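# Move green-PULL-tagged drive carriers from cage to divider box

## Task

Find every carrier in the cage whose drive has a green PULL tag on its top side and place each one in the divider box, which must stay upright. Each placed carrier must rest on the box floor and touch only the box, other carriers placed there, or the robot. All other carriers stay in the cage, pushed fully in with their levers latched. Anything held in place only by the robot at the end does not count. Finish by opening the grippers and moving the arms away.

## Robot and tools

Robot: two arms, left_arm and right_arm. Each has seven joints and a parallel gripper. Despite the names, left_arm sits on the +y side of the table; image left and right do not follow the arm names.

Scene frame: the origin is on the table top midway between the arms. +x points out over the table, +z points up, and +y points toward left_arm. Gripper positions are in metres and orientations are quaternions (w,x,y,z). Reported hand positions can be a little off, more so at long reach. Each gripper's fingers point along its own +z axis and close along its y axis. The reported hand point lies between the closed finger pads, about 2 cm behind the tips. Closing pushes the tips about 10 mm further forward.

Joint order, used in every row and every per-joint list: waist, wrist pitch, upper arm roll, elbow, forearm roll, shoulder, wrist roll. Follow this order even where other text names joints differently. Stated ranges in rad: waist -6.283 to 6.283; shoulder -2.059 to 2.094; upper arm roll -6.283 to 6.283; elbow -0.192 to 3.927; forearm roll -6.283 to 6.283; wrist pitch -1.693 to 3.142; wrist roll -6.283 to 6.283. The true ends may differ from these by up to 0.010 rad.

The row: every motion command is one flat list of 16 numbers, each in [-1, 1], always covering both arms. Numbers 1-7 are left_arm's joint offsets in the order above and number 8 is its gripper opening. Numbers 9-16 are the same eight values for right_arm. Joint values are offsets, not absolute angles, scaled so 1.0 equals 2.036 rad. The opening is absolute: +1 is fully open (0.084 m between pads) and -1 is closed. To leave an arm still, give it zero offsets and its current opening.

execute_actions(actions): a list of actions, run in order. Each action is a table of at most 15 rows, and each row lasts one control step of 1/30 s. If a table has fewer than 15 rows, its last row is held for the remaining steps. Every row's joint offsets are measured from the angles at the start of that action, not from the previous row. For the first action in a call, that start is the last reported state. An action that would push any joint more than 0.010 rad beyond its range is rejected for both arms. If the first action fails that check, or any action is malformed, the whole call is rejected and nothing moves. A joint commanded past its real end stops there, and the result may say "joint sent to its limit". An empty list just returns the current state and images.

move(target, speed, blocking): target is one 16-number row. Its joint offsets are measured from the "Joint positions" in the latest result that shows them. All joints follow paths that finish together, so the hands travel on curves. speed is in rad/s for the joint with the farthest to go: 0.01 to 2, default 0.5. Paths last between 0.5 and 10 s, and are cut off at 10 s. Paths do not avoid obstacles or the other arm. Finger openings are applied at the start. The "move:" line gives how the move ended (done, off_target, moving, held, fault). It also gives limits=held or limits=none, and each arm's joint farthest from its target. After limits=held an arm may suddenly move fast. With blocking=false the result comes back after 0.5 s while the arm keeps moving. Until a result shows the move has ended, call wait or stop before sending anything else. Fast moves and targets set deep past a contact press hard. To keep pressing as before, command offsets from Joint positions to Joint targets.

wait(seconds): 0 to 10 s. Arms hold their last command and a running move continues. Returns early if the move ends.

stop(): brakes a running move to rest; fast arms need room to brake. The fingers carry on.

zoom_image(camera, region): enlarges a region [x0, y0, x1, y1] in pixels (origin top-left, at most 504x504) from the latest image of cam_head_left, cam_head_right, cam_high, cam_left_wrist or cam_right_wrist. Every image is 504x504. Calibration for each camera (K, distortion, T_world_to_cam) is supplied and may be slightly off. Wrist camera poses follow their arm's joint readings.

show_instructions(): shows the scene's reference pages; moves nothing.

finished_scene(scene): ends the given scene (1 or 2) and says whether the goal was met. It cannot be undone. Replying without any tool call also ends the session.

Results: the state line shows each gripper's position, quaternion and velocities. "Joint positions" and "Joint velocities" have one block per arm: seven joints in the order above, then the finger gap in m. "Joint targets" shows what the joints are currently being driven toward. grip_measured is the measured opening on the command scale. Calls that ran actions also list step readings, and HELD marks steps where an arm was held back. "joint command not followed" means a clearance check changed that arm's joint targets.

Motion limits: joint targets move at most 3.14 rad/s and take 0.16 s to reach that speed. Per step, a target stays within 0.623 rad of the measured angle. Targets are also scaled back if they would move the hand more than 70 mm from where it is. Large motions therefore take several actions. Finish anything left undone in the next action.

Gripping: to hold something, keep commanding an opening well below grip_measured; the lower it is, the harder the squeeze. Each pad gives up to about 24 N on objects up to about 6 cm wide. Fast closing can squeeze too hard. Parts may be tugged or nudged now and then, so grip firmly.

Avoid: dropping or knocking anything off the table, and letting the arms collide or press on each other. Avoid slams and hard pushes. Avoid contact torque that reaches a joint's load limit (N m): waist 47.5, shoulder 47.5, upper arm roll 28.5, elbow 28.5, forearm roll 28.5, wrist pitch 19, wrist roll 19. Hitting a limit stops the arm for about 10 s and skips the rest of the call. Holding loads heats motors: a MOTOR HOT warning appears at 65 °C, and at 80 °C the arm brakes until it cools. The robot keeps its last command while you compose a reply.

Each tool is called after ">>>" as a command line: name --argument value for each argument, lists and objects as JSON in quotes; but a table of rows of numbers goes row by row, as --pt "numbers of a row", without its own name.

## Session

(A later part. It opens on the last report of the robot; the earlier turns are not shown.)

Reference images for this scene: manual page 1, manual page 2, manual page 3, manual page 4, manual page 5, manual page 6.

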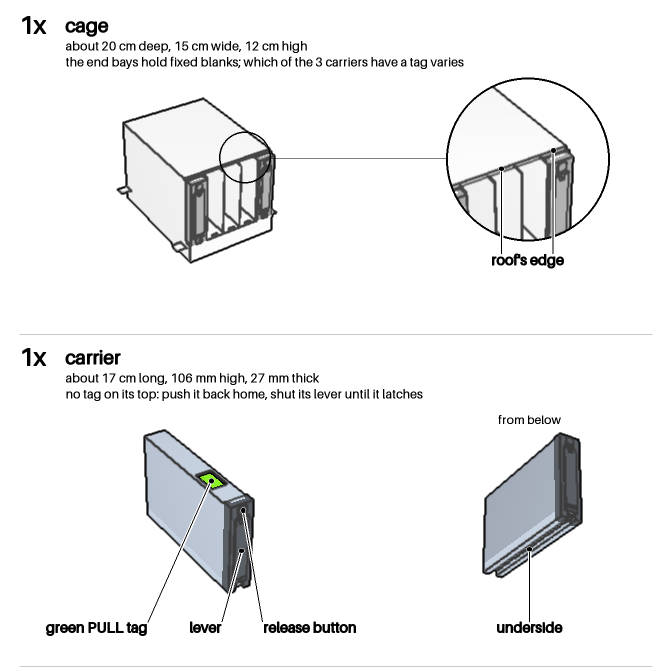

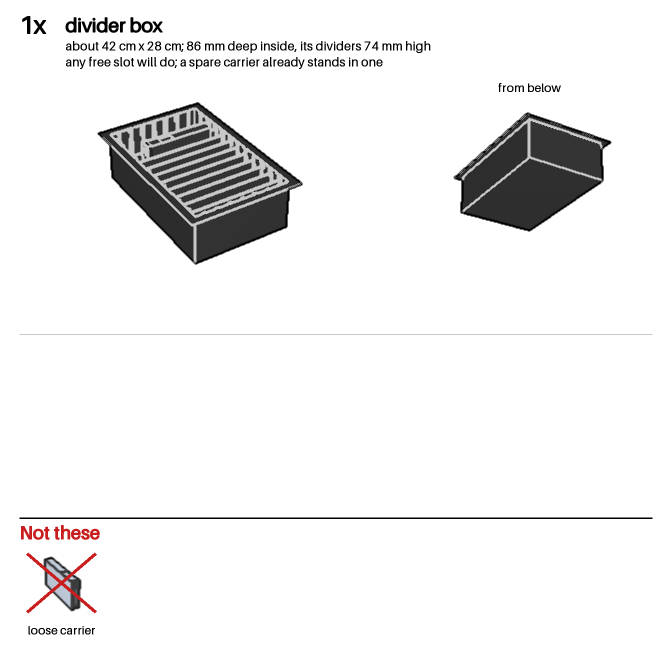

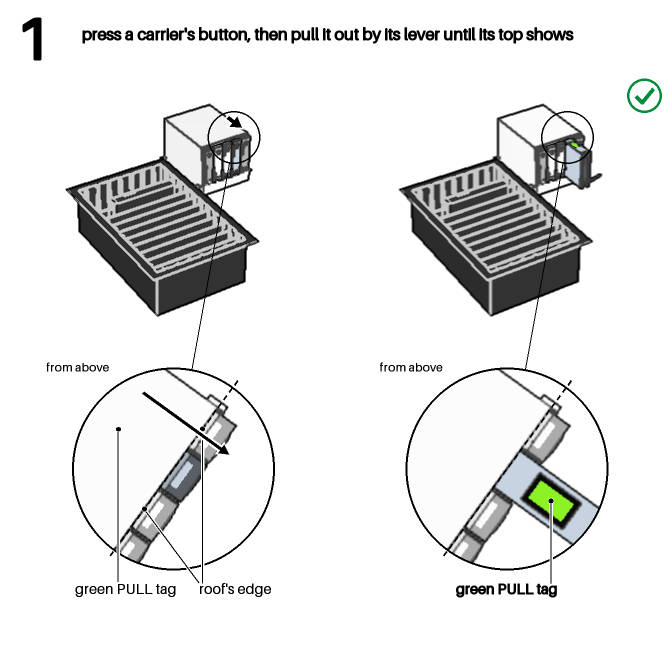

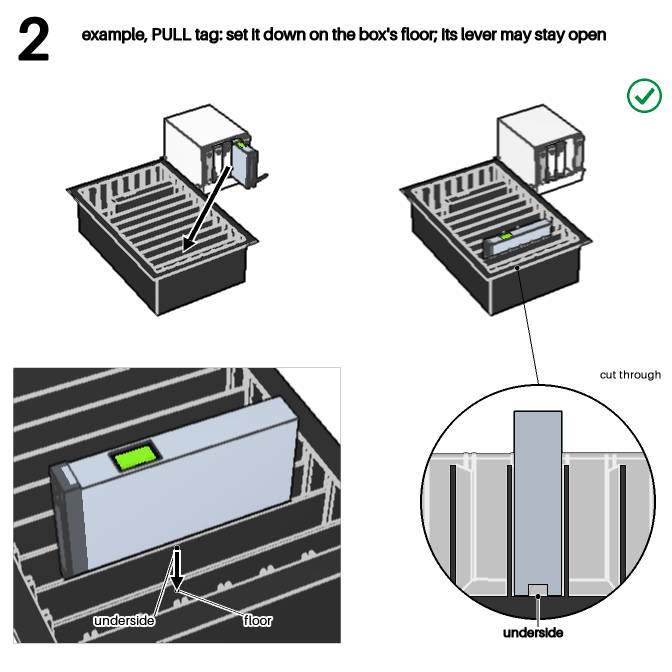

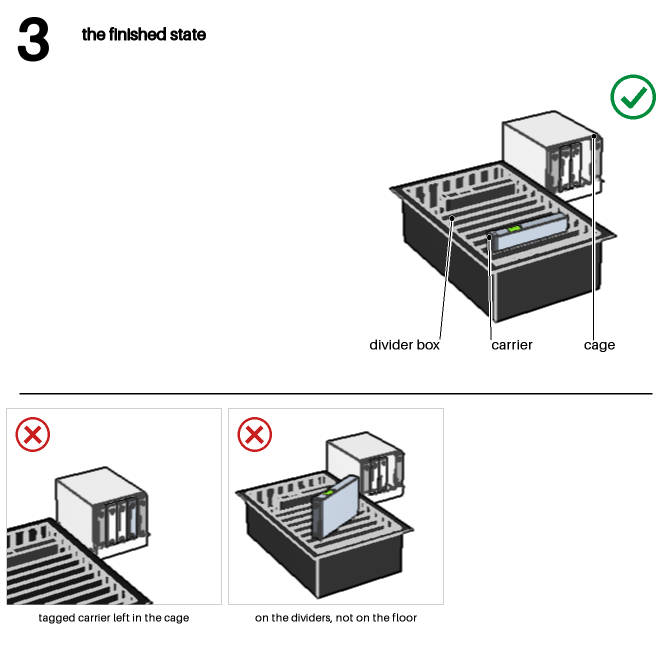

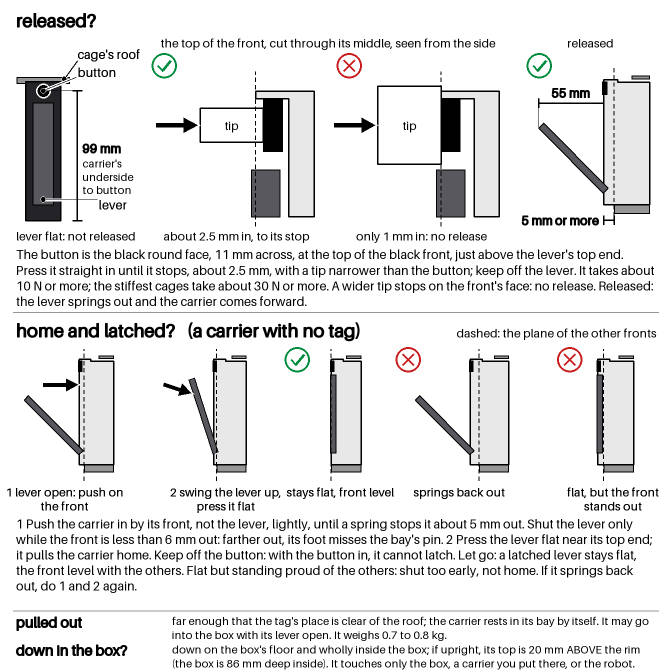

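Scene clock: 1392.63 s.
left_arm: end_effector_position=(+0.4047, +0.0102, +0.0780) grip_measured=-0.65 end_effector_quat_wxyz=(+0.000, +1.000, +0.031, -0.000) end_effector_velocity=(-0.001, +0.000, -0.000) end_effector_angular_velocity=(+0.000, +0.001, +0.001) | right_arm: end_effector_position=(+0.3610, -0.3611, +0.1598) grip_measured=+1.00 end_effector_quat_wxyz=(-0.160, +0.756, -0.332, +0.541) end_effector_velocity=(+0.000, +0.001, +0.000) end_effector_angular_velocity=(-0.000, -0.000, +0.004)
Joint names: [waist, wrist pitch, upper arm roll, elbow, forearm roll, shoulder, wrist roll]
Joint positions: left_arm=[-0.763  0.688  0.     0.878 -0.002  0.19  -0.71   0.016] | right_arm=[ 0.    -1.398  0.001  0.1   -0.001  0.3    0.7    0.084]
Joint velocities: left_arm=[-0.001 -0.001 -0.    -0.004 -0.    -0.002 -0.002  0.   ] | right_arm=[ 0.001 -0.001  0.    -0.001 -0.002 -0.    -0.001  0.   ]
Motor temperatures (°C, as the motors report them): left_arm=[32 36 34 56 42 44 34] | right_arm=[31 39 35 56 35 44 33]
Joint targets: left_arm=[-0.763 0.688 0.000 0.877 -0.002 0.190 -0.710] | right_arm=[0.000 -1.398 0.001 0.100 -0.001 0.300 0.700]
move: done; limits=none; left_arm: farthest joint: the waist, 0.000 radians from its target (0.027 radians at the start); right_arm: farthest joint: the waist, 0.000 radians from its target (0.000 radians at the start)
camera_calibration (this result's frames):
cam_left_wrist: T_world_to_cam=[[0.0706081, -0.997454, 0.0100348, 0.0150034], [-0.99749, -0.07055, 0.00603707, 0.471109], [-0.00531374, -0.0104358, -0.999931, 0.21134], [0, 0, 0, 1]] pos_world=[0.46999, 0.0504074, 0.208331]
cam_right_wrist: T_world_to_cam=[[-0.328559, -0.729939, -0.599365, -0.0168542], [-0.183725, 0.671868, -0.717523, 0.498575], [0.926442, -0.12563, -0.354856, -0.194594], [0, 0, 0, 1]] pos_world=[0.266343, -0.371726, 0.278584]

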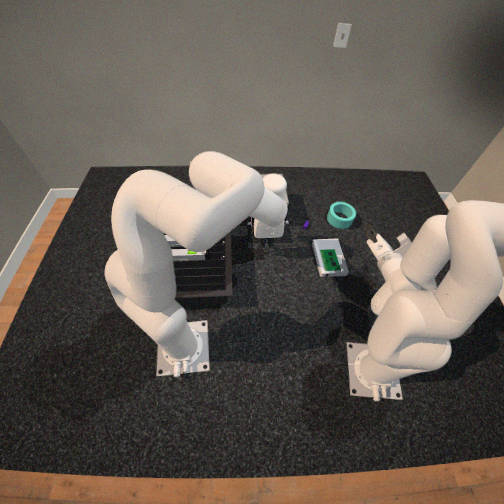

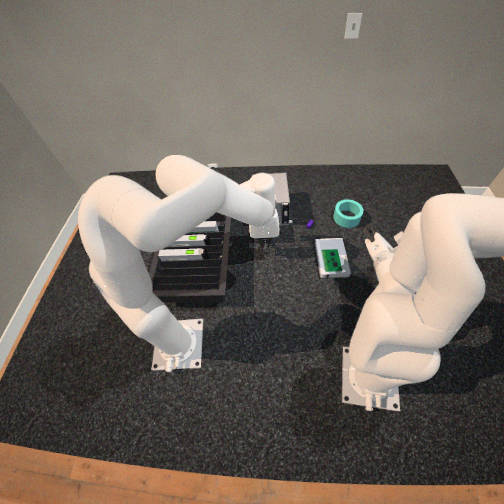

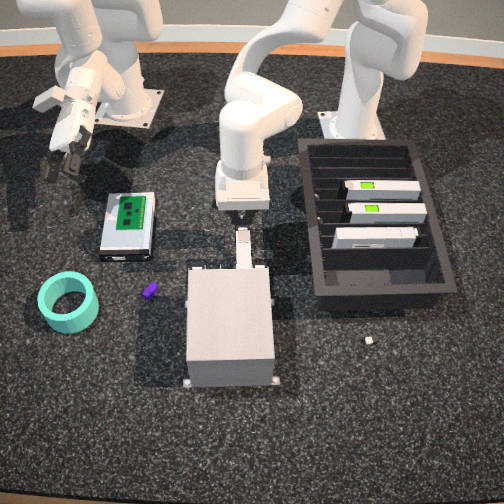

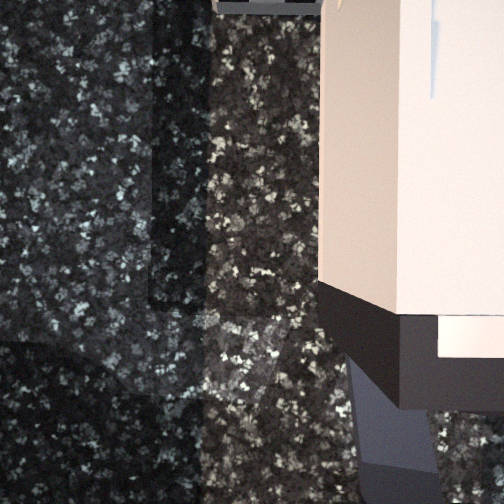

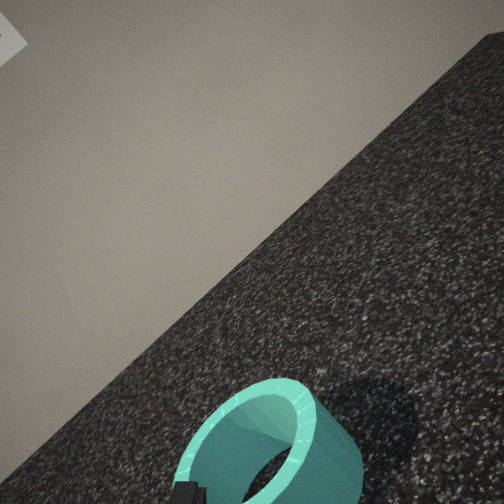

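>>> move --target '[0,0,0,0,0,0,0,-0.5, 0,0,0,0,0,0,0,1]'

>>> move --target '[0.0131,0.0084,0,0.0292,0,0.0207,0.0131,-0.5, 0,0,0,0,0,0,0,1]' --speed 0.12

Scene clock: 1422.43 s.
left_arm: end_effector_position=(+0.4047, +0.0102, +0.0780) grip_measured=-0.52 end_effector_quat_wxyz=(+0.000, +1.000, +0.031, -0.000) end_effector_velocity=(-0.000, +0.000, -0.000) end_effector_angular_velocity=(+0.001, +0.001, -0.000) | right_arm: end_effector_position=(+0.3610, -0.3611, +0.1598) grip_measured=+1.00 end_effector_quat_wxyz=(-0.160, +0.756, -0.332, +0.541) end_effector_velocity=(+0.000, +0.000, -0.000) end_effector_angular_velocity=(+0.000, +0.001, -0.000)
Joint names: [waist, wrist pitch, upper arm roll, elbow, forearm roll, shoulder, wrist roll]
Joint positions: left_arm=[-0.763  0.688  0.     0.878 -0.002  0.19  -0.71   0.021] | right_arm=[ 0.    -1.398  0.001  0.1   -0.001  0.3    0.7    0.084]
Joint velocities: left_arm=[ 0.001 -0.    -0.    -0.001  0.     0.     0.    -0.   ] | right_arm=[ 0.001  0.001  0.     0.     0.001 -0.     0.    -0.   ]
Motor temperatures (°C, as the motors report them): left_arm=[32 37 34 56 42 44 34] | right_arm=[31 39 35 56 35 44 33]
Joint targets: left_arm=[-0.763 0.688 0.000 0.878 -0.002 0.190 -0.710] | right_arm=[0.000 -1.398 0.001 0.100 -0.001 0.300 0.700]
move: done; limits=none; left_arm: farthest joint: the waist, 0.000 radians from its target (0.000 radians at the start); right_arm: farthest joint: the waist, 0.000 radians from its target (0.000 radians at the start)
camera_calibration (this result's frames):
cam_left_wrist: T_world_to_cam=[[0.0706056, -0.997453, 0.0100694, 0.0149904], [-0.99749, -0.0705476, 0.00599811, 0.47112], [-0.00527247, -0.0104676, -0.999931, 0.211344], [0, 0, 0, 1]] pos_world=[0.469993, 0.0504009, 0.208353]
cam_right_wrist: T_world_to_cam=[[-0.328559, -0.729939, -0.599365, -0.0168542], [-0.183725, 0.671867, -0.717523, 0.498575], [0.926442, -0.125631, -0.354856, -0.194594], [0, 0, 0, 1]] pos_world=[0.266343, -0.371726, 0.278584]

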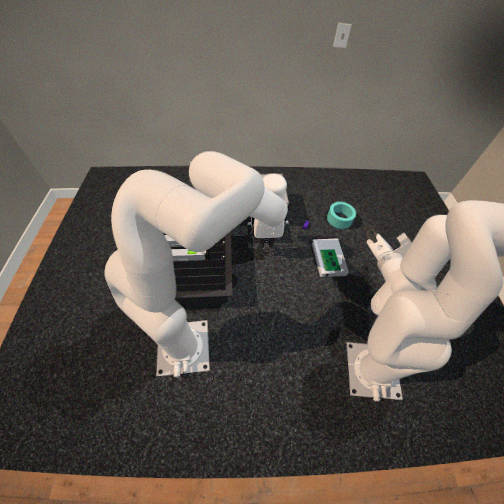

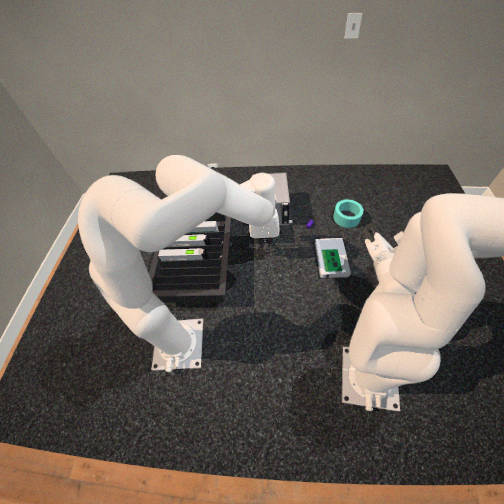

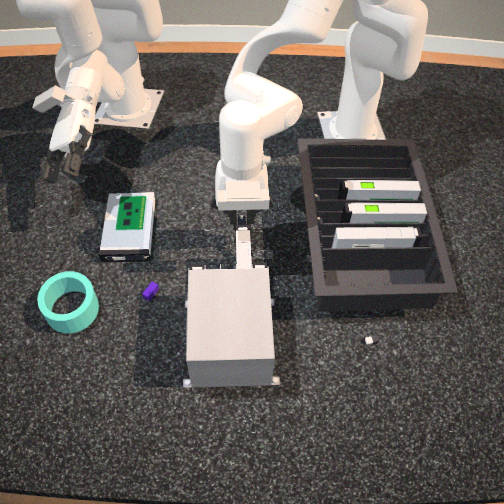

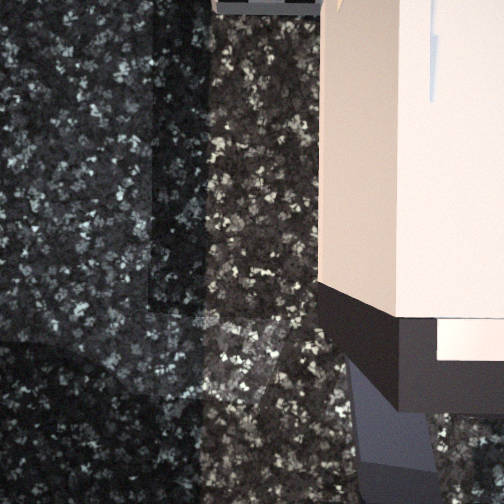

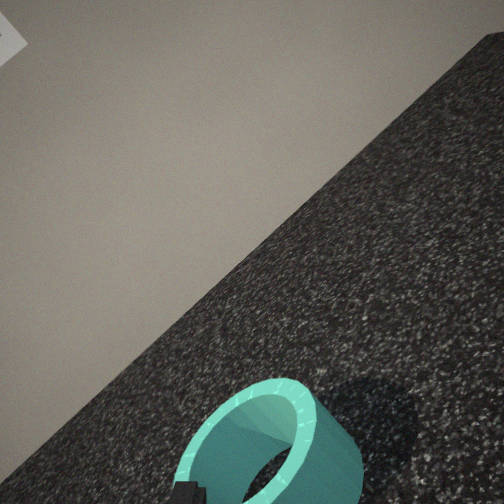

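Scene clock: 1423.37 s.
left_arm: end_effector_position=(+0.4243, +0.0110, +0.0781) grip_measured=-0.52 end_effector_quat_wxyz=(+0.001, +1.000, +0.031, -0.000) end_effector_velocity=(+0.000, +0.001, -0.000) end_effector_angular_velocity=(+0.001, +0.001, +0.001) | right_arm: end_effector_position=(+0.3610, -0.3611, +0.1598) grip_measured=+1.00 end_effector_quat_wxyz=(-0.160, +0.756, -0.332, +0.541) end_effector_velocity=(-0.000, -0.001, -0.000) end_effector_angular_velocity=(-0.000, +0.000, -0.002)
Joint names: [waist, wrist pitch, upper arm roll, elbow, forearm roll, shoulder, wrist roll]
Joint positions: left_arm=[-0.737  0.705  0.     0.937 -0.002  0.232 -0.684  0.021] | right_arm=[ 0.    -1.398  0.001  0.1   -0.001  0.3    0.7    0.084]
Joint velocities: left_arm=[ 0.001  0.002  0.     0.002 -0.     0.001  0.001  0.   ] | right_arm=[-0.     0.    -0.    -0.     0.001  0.     0.     0.   ]
Motor temperatures (°C, as the motors report them): left_arm=[32 37 34 56 42 44 34] | right_arm=[31 39 35 56 35 44 33]
Joint targets: left_arm=[-0.736 0.705 0.000 0.937 -0.002 0.232 -0.684] | right_arm=[0.000 -1.398 0.001 0.100 -0.001 0.300 0.700]
move: done; limits=none; left_arm: farthest joint: the elbow, 0.001 radians from its target (0.060 radians at the start); right_arm: farthest joint: the waist, 0.000 radians from its target (0.000 radians at the start)
camera_calibration (this result's frames):
cam_left_wrist: T_world_to_cam=[[0.0704141, -0.997465, 0.0102279, 0.0145178], [-0.997505, -0.0703567, 0.00586822, 0.490753], [-0.00513375, -0.0106156, -0.99993, 0.211501], [0, 0, 0, 1]] pos_world=[0.489592, 0.051254, 0.208457]
cam_right_wrist: T_world_to_cam=[[-0.328559, -0.729939, -0.599365, -0.0168543], [-0.183725, 0.671867, -0.717523, 0.498575], [0.926442, -0.125631, -0.354856, -0.194594], [0, 0, 0, 1]] pos_world=[0.266343, -0.371726, 0.278584]

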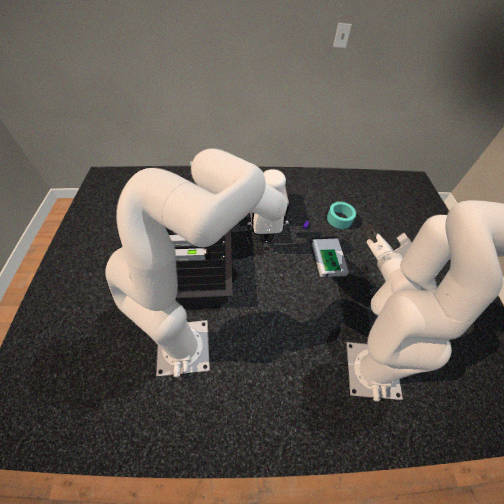

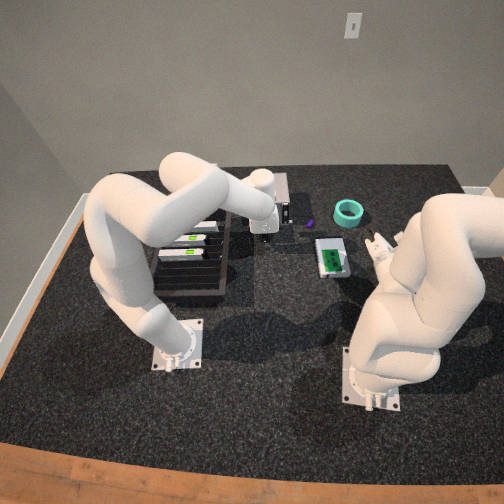

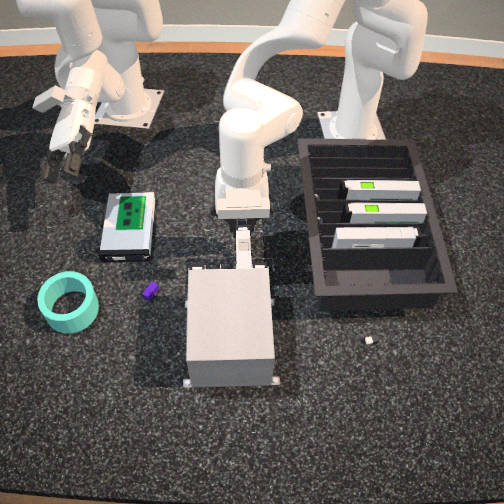

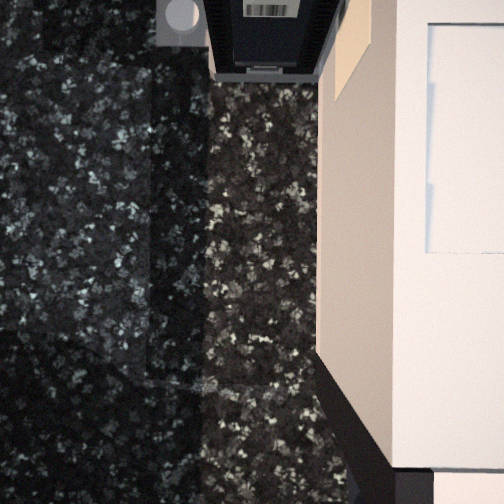

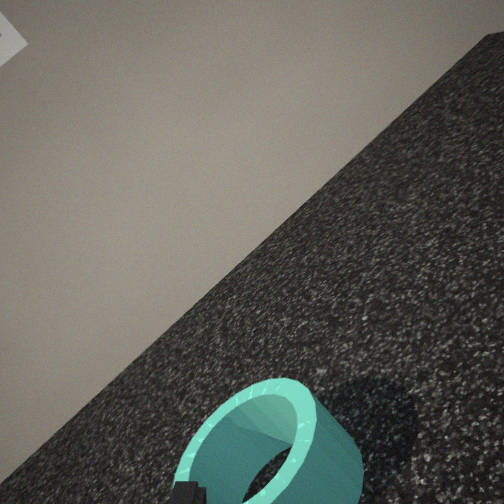

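>>> move --target '[0.0190,0.0145,0,0.0468,0,0.0322,0.0190,-0.5, 0,0,0,0,0,0,0,1]' --speed 0.08

Scene clock: 1428.43 s.
left_arm: end_effector_position=(+0.4546, +0.0130, +0.0782) grip_measured=-0.52 end_effector_quat_wxyz=(+0.001, +1.000, +0.031, -0.000) end_effector_velocity=(+0.001, +0.000, +0.000) end_effector_angular_velocity=(-0.000, -0.001, +0.000) | right_arm: end_effector_position=(+0.3610, -0.3611, +0.1598) grip_measured=+1.00 end_effector_quat_wxyz=(-0.160, +0.756, -0.332, +0.541) end_effector_velocity=(-0.000, -0.000, -0.000) end_effector_angular_velocity=(-0.000, +0.001, +0.000)
Joint names: [waist, wrist pitch, upper arm roll, elbow, forearm roll, shoulder, wrist roll]
Joint positions: left_arm=[-0.698  0.734 -0.     1.032 -0.002  0.297 -0.645  0.021] | right_arm=[ 0.    -1.398  0.001  0.1   -0.001  0.3    0.7    0.084]
Joint velocities: left_arm=[ 0.001 -0.     0.001  0.002 -0.     0.001  0.001 -0.   ] | right_arm=[-0.001  0.    -0.    -0.001 -0.002  0.    -0.001 -0.   ]
Motor temperatures (°C, as the motors report them): left_arm=[32 37 34 56 42 44 34] | right_arm=[31 39 35 56 35 44 33]
Joint targets: left_arm=[-0.698 0.734 0.000 1.032 -0.002 0.297 -0.645] | right_arm=[0.000 -1.398 0.001 0.100 -0.001 0.300 0.700]
move: done; limits=none; left_arm: farthest joint: the shoulder, 0.001 radians from its target (0.066 radians at the start); right_arm: farthest joint: the waist, 0.000 radians from its target (0.000 radians at the start)
camera_calibration (this result's frames):
cam_left_wrist: T_world_to_cam=[[0.070324, -0.99747, 0.0104078, 0.0143597], [-0.997512, -0.0702677, 0.0056823, 0.521045], [-0.0049366, -0.0107815, -0.99993, 0.211737], [0, 0, 0, 1]] pos_world=[0.519784, 0.0532188, 0.208612]
cam_right_wrist: T_world_to_cam=[[-0.328559, -0.729939, -0.599365, -0.0168543], [-0.183725, 0.671867, -0.717523, 0.498575], [0.926442, -0.125631, -0.354856, -0.194594], [0, 0, 0, 1]] pos_world=[0.266343, -0.371726, 0.278584]

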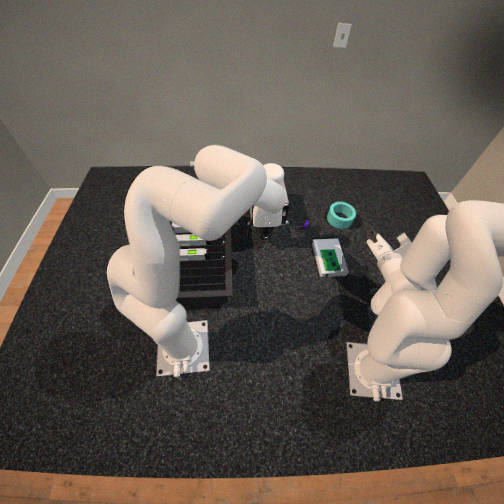

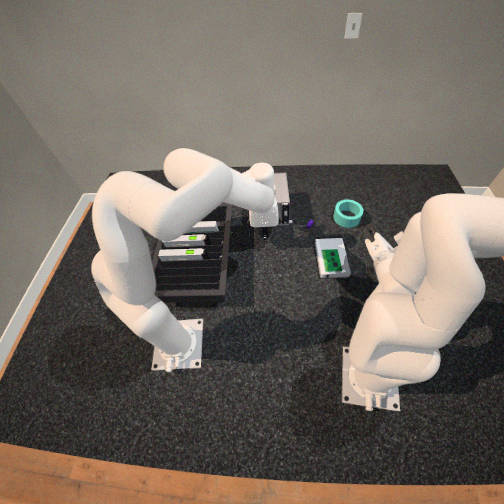

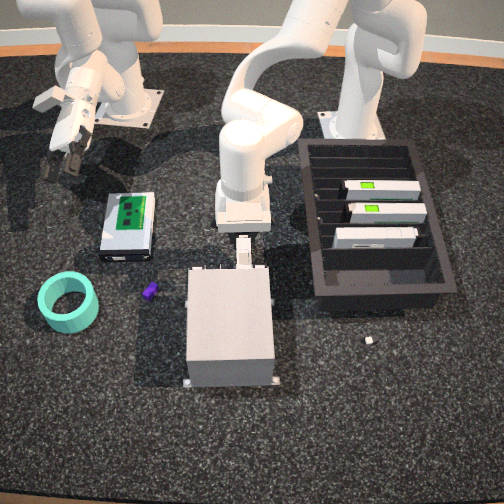

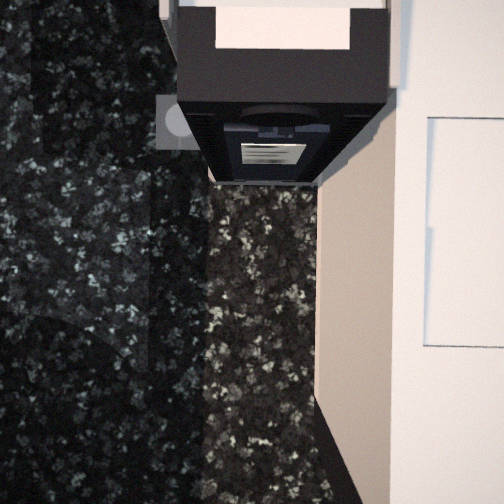

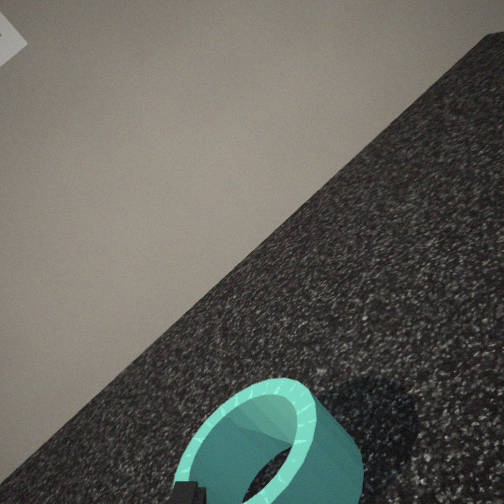

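>>> move --target '[0.0167,0.0170,0,0.0502,0,0.0337,0.0168,-0.5, 0,0,0,0,0,0,0,1]' --speed 0.1

>>> move --target '[0.0155,0.0188,0,0.0538,0,0.0346,0.0155,-0.5, 0,0,0,0,0,0,0,1]' --speed 0.08

Scene clock: 1444.60 s.
left_arm: end_effector_position=(+0.4841, +0.0145, +0.0779) grip_measured=-0.52 end_effector_quat_wxyz=(+0.000, +1.000, +0.031, -0.001) end_effector_velocity=(+0.001, -0.000, -0.000) end_effector_angular_velocity=(-0.000, -0.000, -0.001) | right_arm: end_effector_position=(+0.3610, -0.3611, +0.1598) grip_measured=+1.00 end_effector_quat_wxyz=(-0.160, +0.756, -0.332, +0.541) end_effector_velocity=(-0.000, +0.001, -0.000) end_effector_angular_velocity=(-0.000, +0.002, +0.003)
Joint names: [waist, wrist pitch, upper arm roll, elbow, forearm roll, shoulder, wrist roll]
Joint positions: left_arm=[-0.664  0.769 -0.     1.134 -0.002  0.365 -0.611  0.021] | right_arm=[ 0.    -1.398  0.001  0.1   -0.001  0.3    0.7    0.084]
Joint velocities: left_arm=[ 0.001 -0.    -0.     0.002 -0.     0.002  0.002 -0.   ] | right_arm=[ 0.001  0.001  0.    -0.    -0.002  0.    -0.001 -0.   ]
Motor temperatures (°C, as the motors report them): left_arm=[32 37 34 56 42 44 34] | right_arm=[31 39 35 56 35 44 33]
Joint targets: left_arm=[-0.664 0.769 -0.000 1.134 -0.002 0.366 -0.611] | right_arm=[0.000 -1.398 0.001 0.100 -0.001 0.300 0.700]
move: done; limits=none; left_arm: farthest joint: the elbow, 0.001 radians from its target (0.102 radians at the start); right_arm: farthest joint: the waist, 0.000 radians from its target (0.000 radians at the start)
camera_calibration (this result's frames):
cam_left_wrist: T_world_to_cam=[[0.0699689, -0.997501, 0.00982725, 0.0140755], [-0.997532, -0.0699062, 0.0065893, 0.550613], [-0.00588584, -0.010264, -0.99993, 0.212074], [0, 0, 0, 1]] pos_world=[0.549517, 0.0547083, 0.208293]
cam_right_wrist: T_world_to_cam=[[-0.328559, -0.729939, -0.599365, -0.0168543], [-0.183725, 0.671867, -0.717523, 0.498575], [0.926442, -0.125631, -0.354856, -0.194594], [0, 0, 0, 1]] pos_world=[0.266343, -0.371726, 0.278584]

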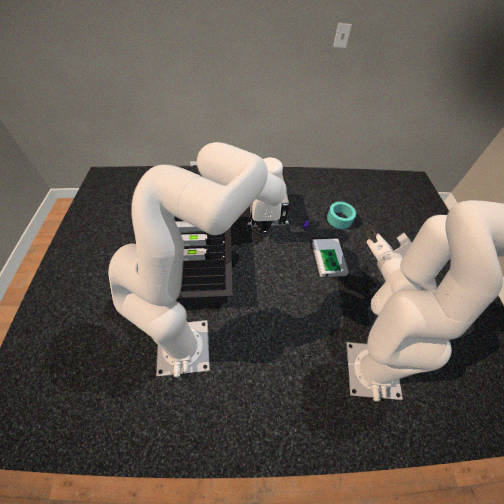

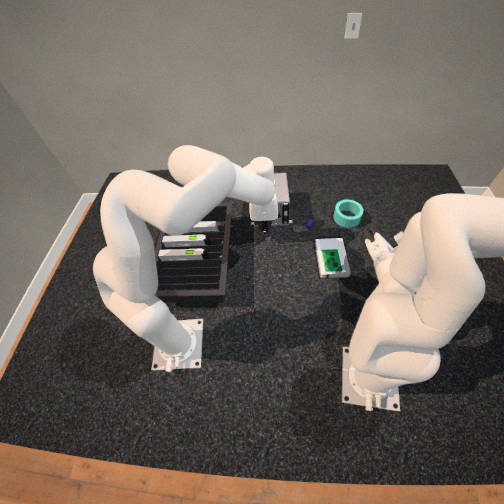

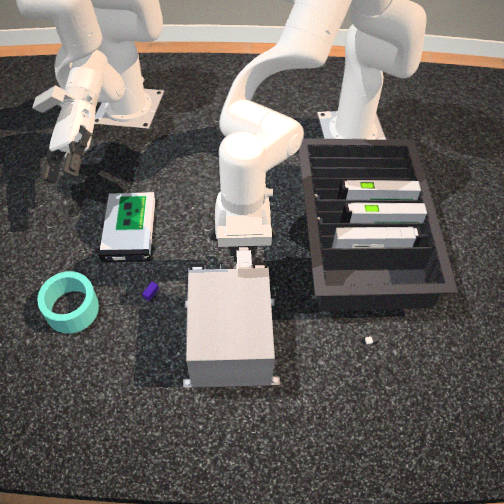

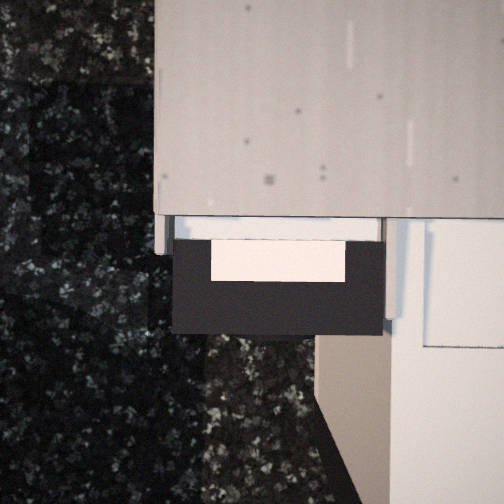

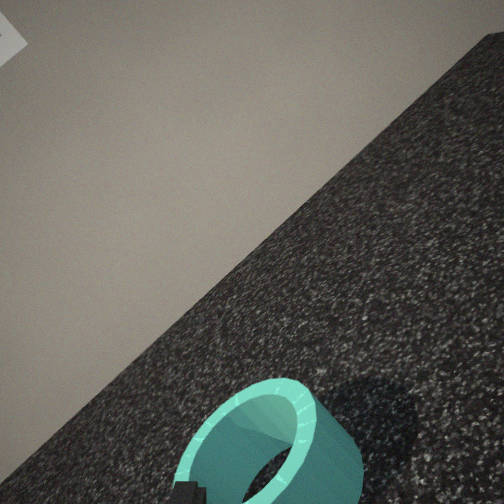

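Scene clock: 1446.37 s.
left_arm: end_effector_position=(+0.5142, +0.0162, +0.0782) grip_measured=-0.52 end_effector_quat_wxyz=(+0.001, +1.000, +0.030, -0.000) end_effector_velocity=(+0.001, +0.001, +0.000) end_effector_angular_velocity=(+0.001, -0.000, +0.002) | right_arm: end_effector_position=(+0.3610, -0.3611, +0.1598) grip_measured=+1.00 end_effector_quat_wxyz=(-0.160, +0.756, -0.332, +0.541) end_effector_velocity=(-0.000, -0.000, -0.000) end_effector_angular_velocity=(-0.001, +0.001, -0.000)
Joint names: [waist, wrist pitch, upper arm roll, elbow, forearm roll, shoulder, wrist roll]
Joint positions: left_arm=[-0.633  0.807 -0.     1.243 -0.002  0.436 -0.579  0.021] | right_arm=[ 0.    -1.398  0.001  0.1   -0.001  0.3    0.7    0.084]
Joint velocities: left_arm=[ 0.     0.001  0.001  0.002  0.     0.001 -0.    -0.   ] | right_arm=[ 0.    -0.     0.    -0.001  0.001 -0.    -0.001 -0.   ]
Motor temperatures (°C, as the motors report them): left_arm=[32 37 34 56 42 44 34] | right_arm=[31 39 35 56 35 44 33]
Joint targets: left_arm=[-0.633 0.807 -0.000 1.243 -0.002 0.436 -0.579] | right_arm=[0.000 -1.398 0.001 0.100 -0.001 0.300 0.700]
move: done; limits=none; left_arm: farthest joint: the elbow, 0.001 radians from its target (0.110 radians at the start); right_arm: farthest joint: the waist, 0.000 radians from its target (0.000 radians at the start)
camera_calibration (this result's frames):
cam_left_wrist: T_world_to_cam=[[0.0697179, -0.997512, 0.0104335, 0.0136764], [-0.997553, -0.0696586, 0.00594497, 0.580753], [-0.0052034, -0.0108225, -0.999928, 0.212187], [0, 0, 0, 1]] pos_world=[0.579483, 0.0563932, 0.208576]
cam_right_wrist: T_world_to_cam=[[-0.328559, -0.729939, -0.599365, -0.0168542], [-0.183725, 0.671868, -0.717523, 0.498575], [0.926442, -0.125631, -0.354856, -0.194594], [0, 0, 0, 1]] pos_world=[0.266343, -0.371726, 0.278584]

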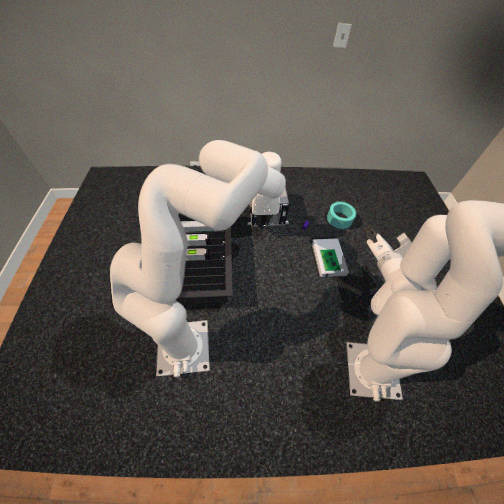

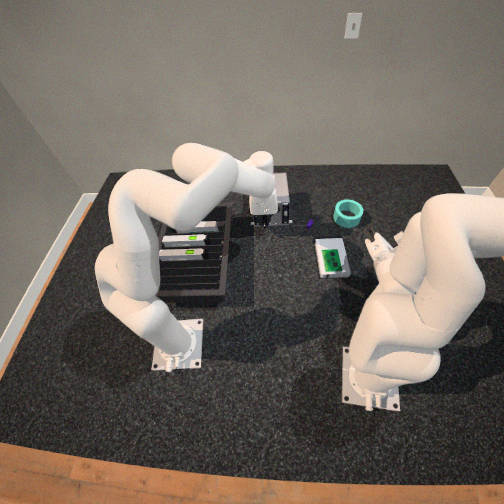

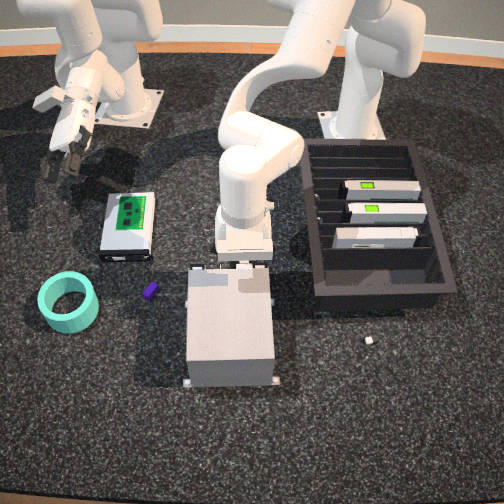

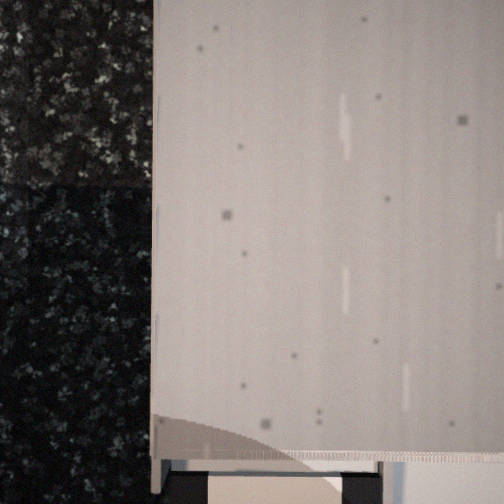

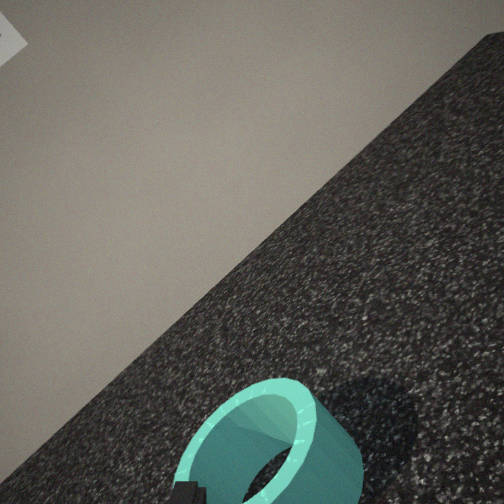

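>>> move --target '[0.0041,0.0056,0,0.0155,0,0.0098,0.0038,-0.5, 0,0,0,0,0,0,0,1]' --speed 0.03

>>> zoom_image --camera "cam_high" --region '[180, 210, 300, 300]'

Scene clock: 1455.97 s.
left_arm: end_effector_position=(+0.5213, +0.0164, +0.0777) grip_measured=-0.52 end_effector_quat_wxyz=(+0.000, +1.000, +0.030, -0.001) end_effector_velocity=(+0.001, +0.000, -0.000) end_effector_angular_velocity=(+0.000, -0.000, +0.000) | right_arm: end_effector_position=(+0.3610, -0.3611, +0.1598) grip_measured=+1.00 end_effector_quat_wxyz=(-0.160, +0.756, -0.332, +0.541) end_effector_velocity=(+0.000, -0.000, +0.000) end_effector_angular_velocity=(-0.000, -0.000, -0.001)
Joint names: [waist, wrist pitch, upper arm roll, elbow, forearm roll, shoulder, wrist roll]
Joint positions: left_arm=[-0.625  0.82  -0.001  1.273 -0.002  0.455 -0.572  0.021] | right_arm=[ 0.    -1.398  0.001  0.1   -0.001  0.3    0.7    0.084]
Joint velocities: left_arm=[0.    0.    0.    0.002 0.    0.002 0.001 0.   ] | right_arm=[ 0.     0.    -0.     0.001  0.001  0.    -0.    -0.   ]
Motor temperatures (°C, as the motors report them): left_arm=[32 37 34 57 42 45 34] | right_arm=[31 39 35 56 35 44 33]
Joint targets: left_arm=[-0.624 0.819 -0.000 1.274 -0.002 0.456 -0.572] | right_arm=[0.000 -1.398 0.001 0.100 -0.001 0.300 0.700]
move: done; limits=none; left_arm: farthest joint: the shoulder, 0.001 radians from its target (0.020 radians at the start); right_arm: farthest joint: the waist, 0.000 radians from its target (0.000 radians at the start)
camera_calibration (this result's frames):
cam_left_wrist: T_world_to_cam=[[0.0693487, -0.997545, 0.00969388, 0.0137086], [-0.997565, -0.069271, 0.00813523, 0.587736], [-0.00744376, -0.0102344, -0.99992, 0.212876], [0, 0, 0, 1]] pos_world=[0.586939, 0.0565667, 0.207944]
cam_right_wrist: T_world_to_cam=[[-0.328559, -0.729939, -0.599365, -0.0168543], [-0.183725, 0.671867, -0.717523, 0.498575], [0.926442, -0.125631, -0.354856, -0.194594], [0, 0, 0, 1]] pos_world=[0.266343, -0.371726, 0.278584]

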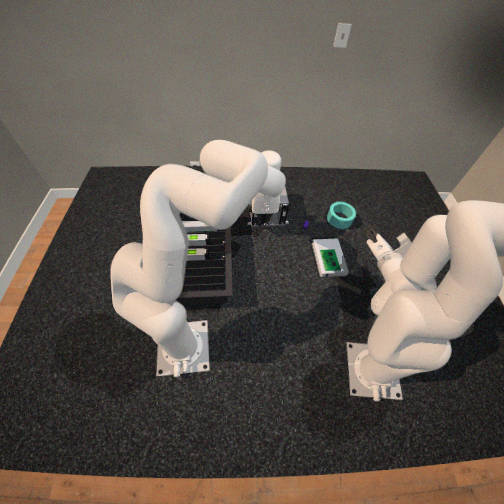

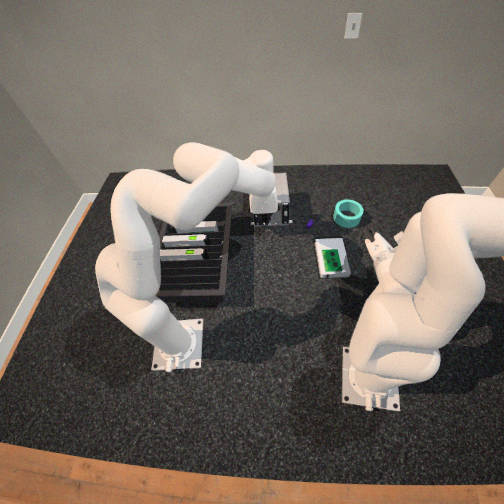

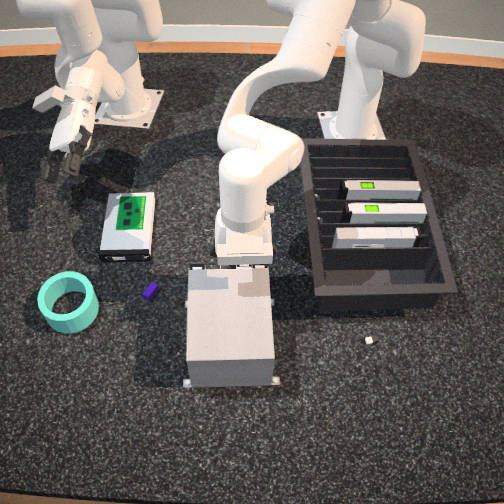

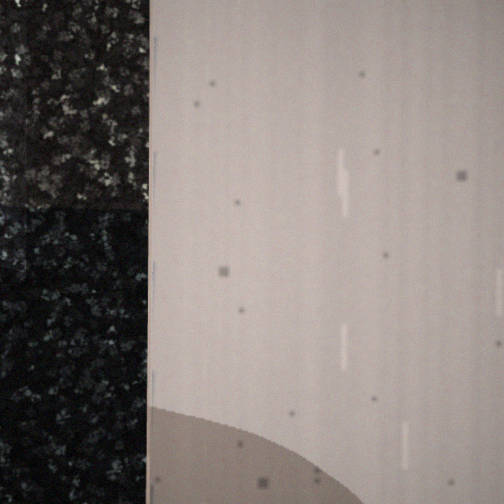

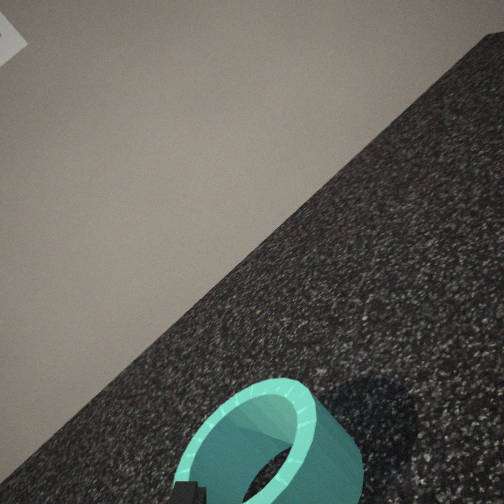

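Region (180, 210, 300, 300) of cam_high's 504x504 image, scaled by 4.200, with more detail than that image has; it fills the top 378 rows of this view, and the rest is white.

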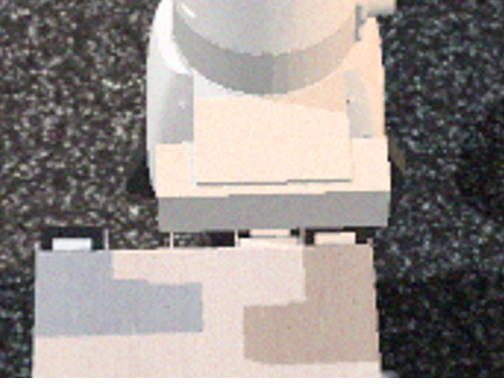

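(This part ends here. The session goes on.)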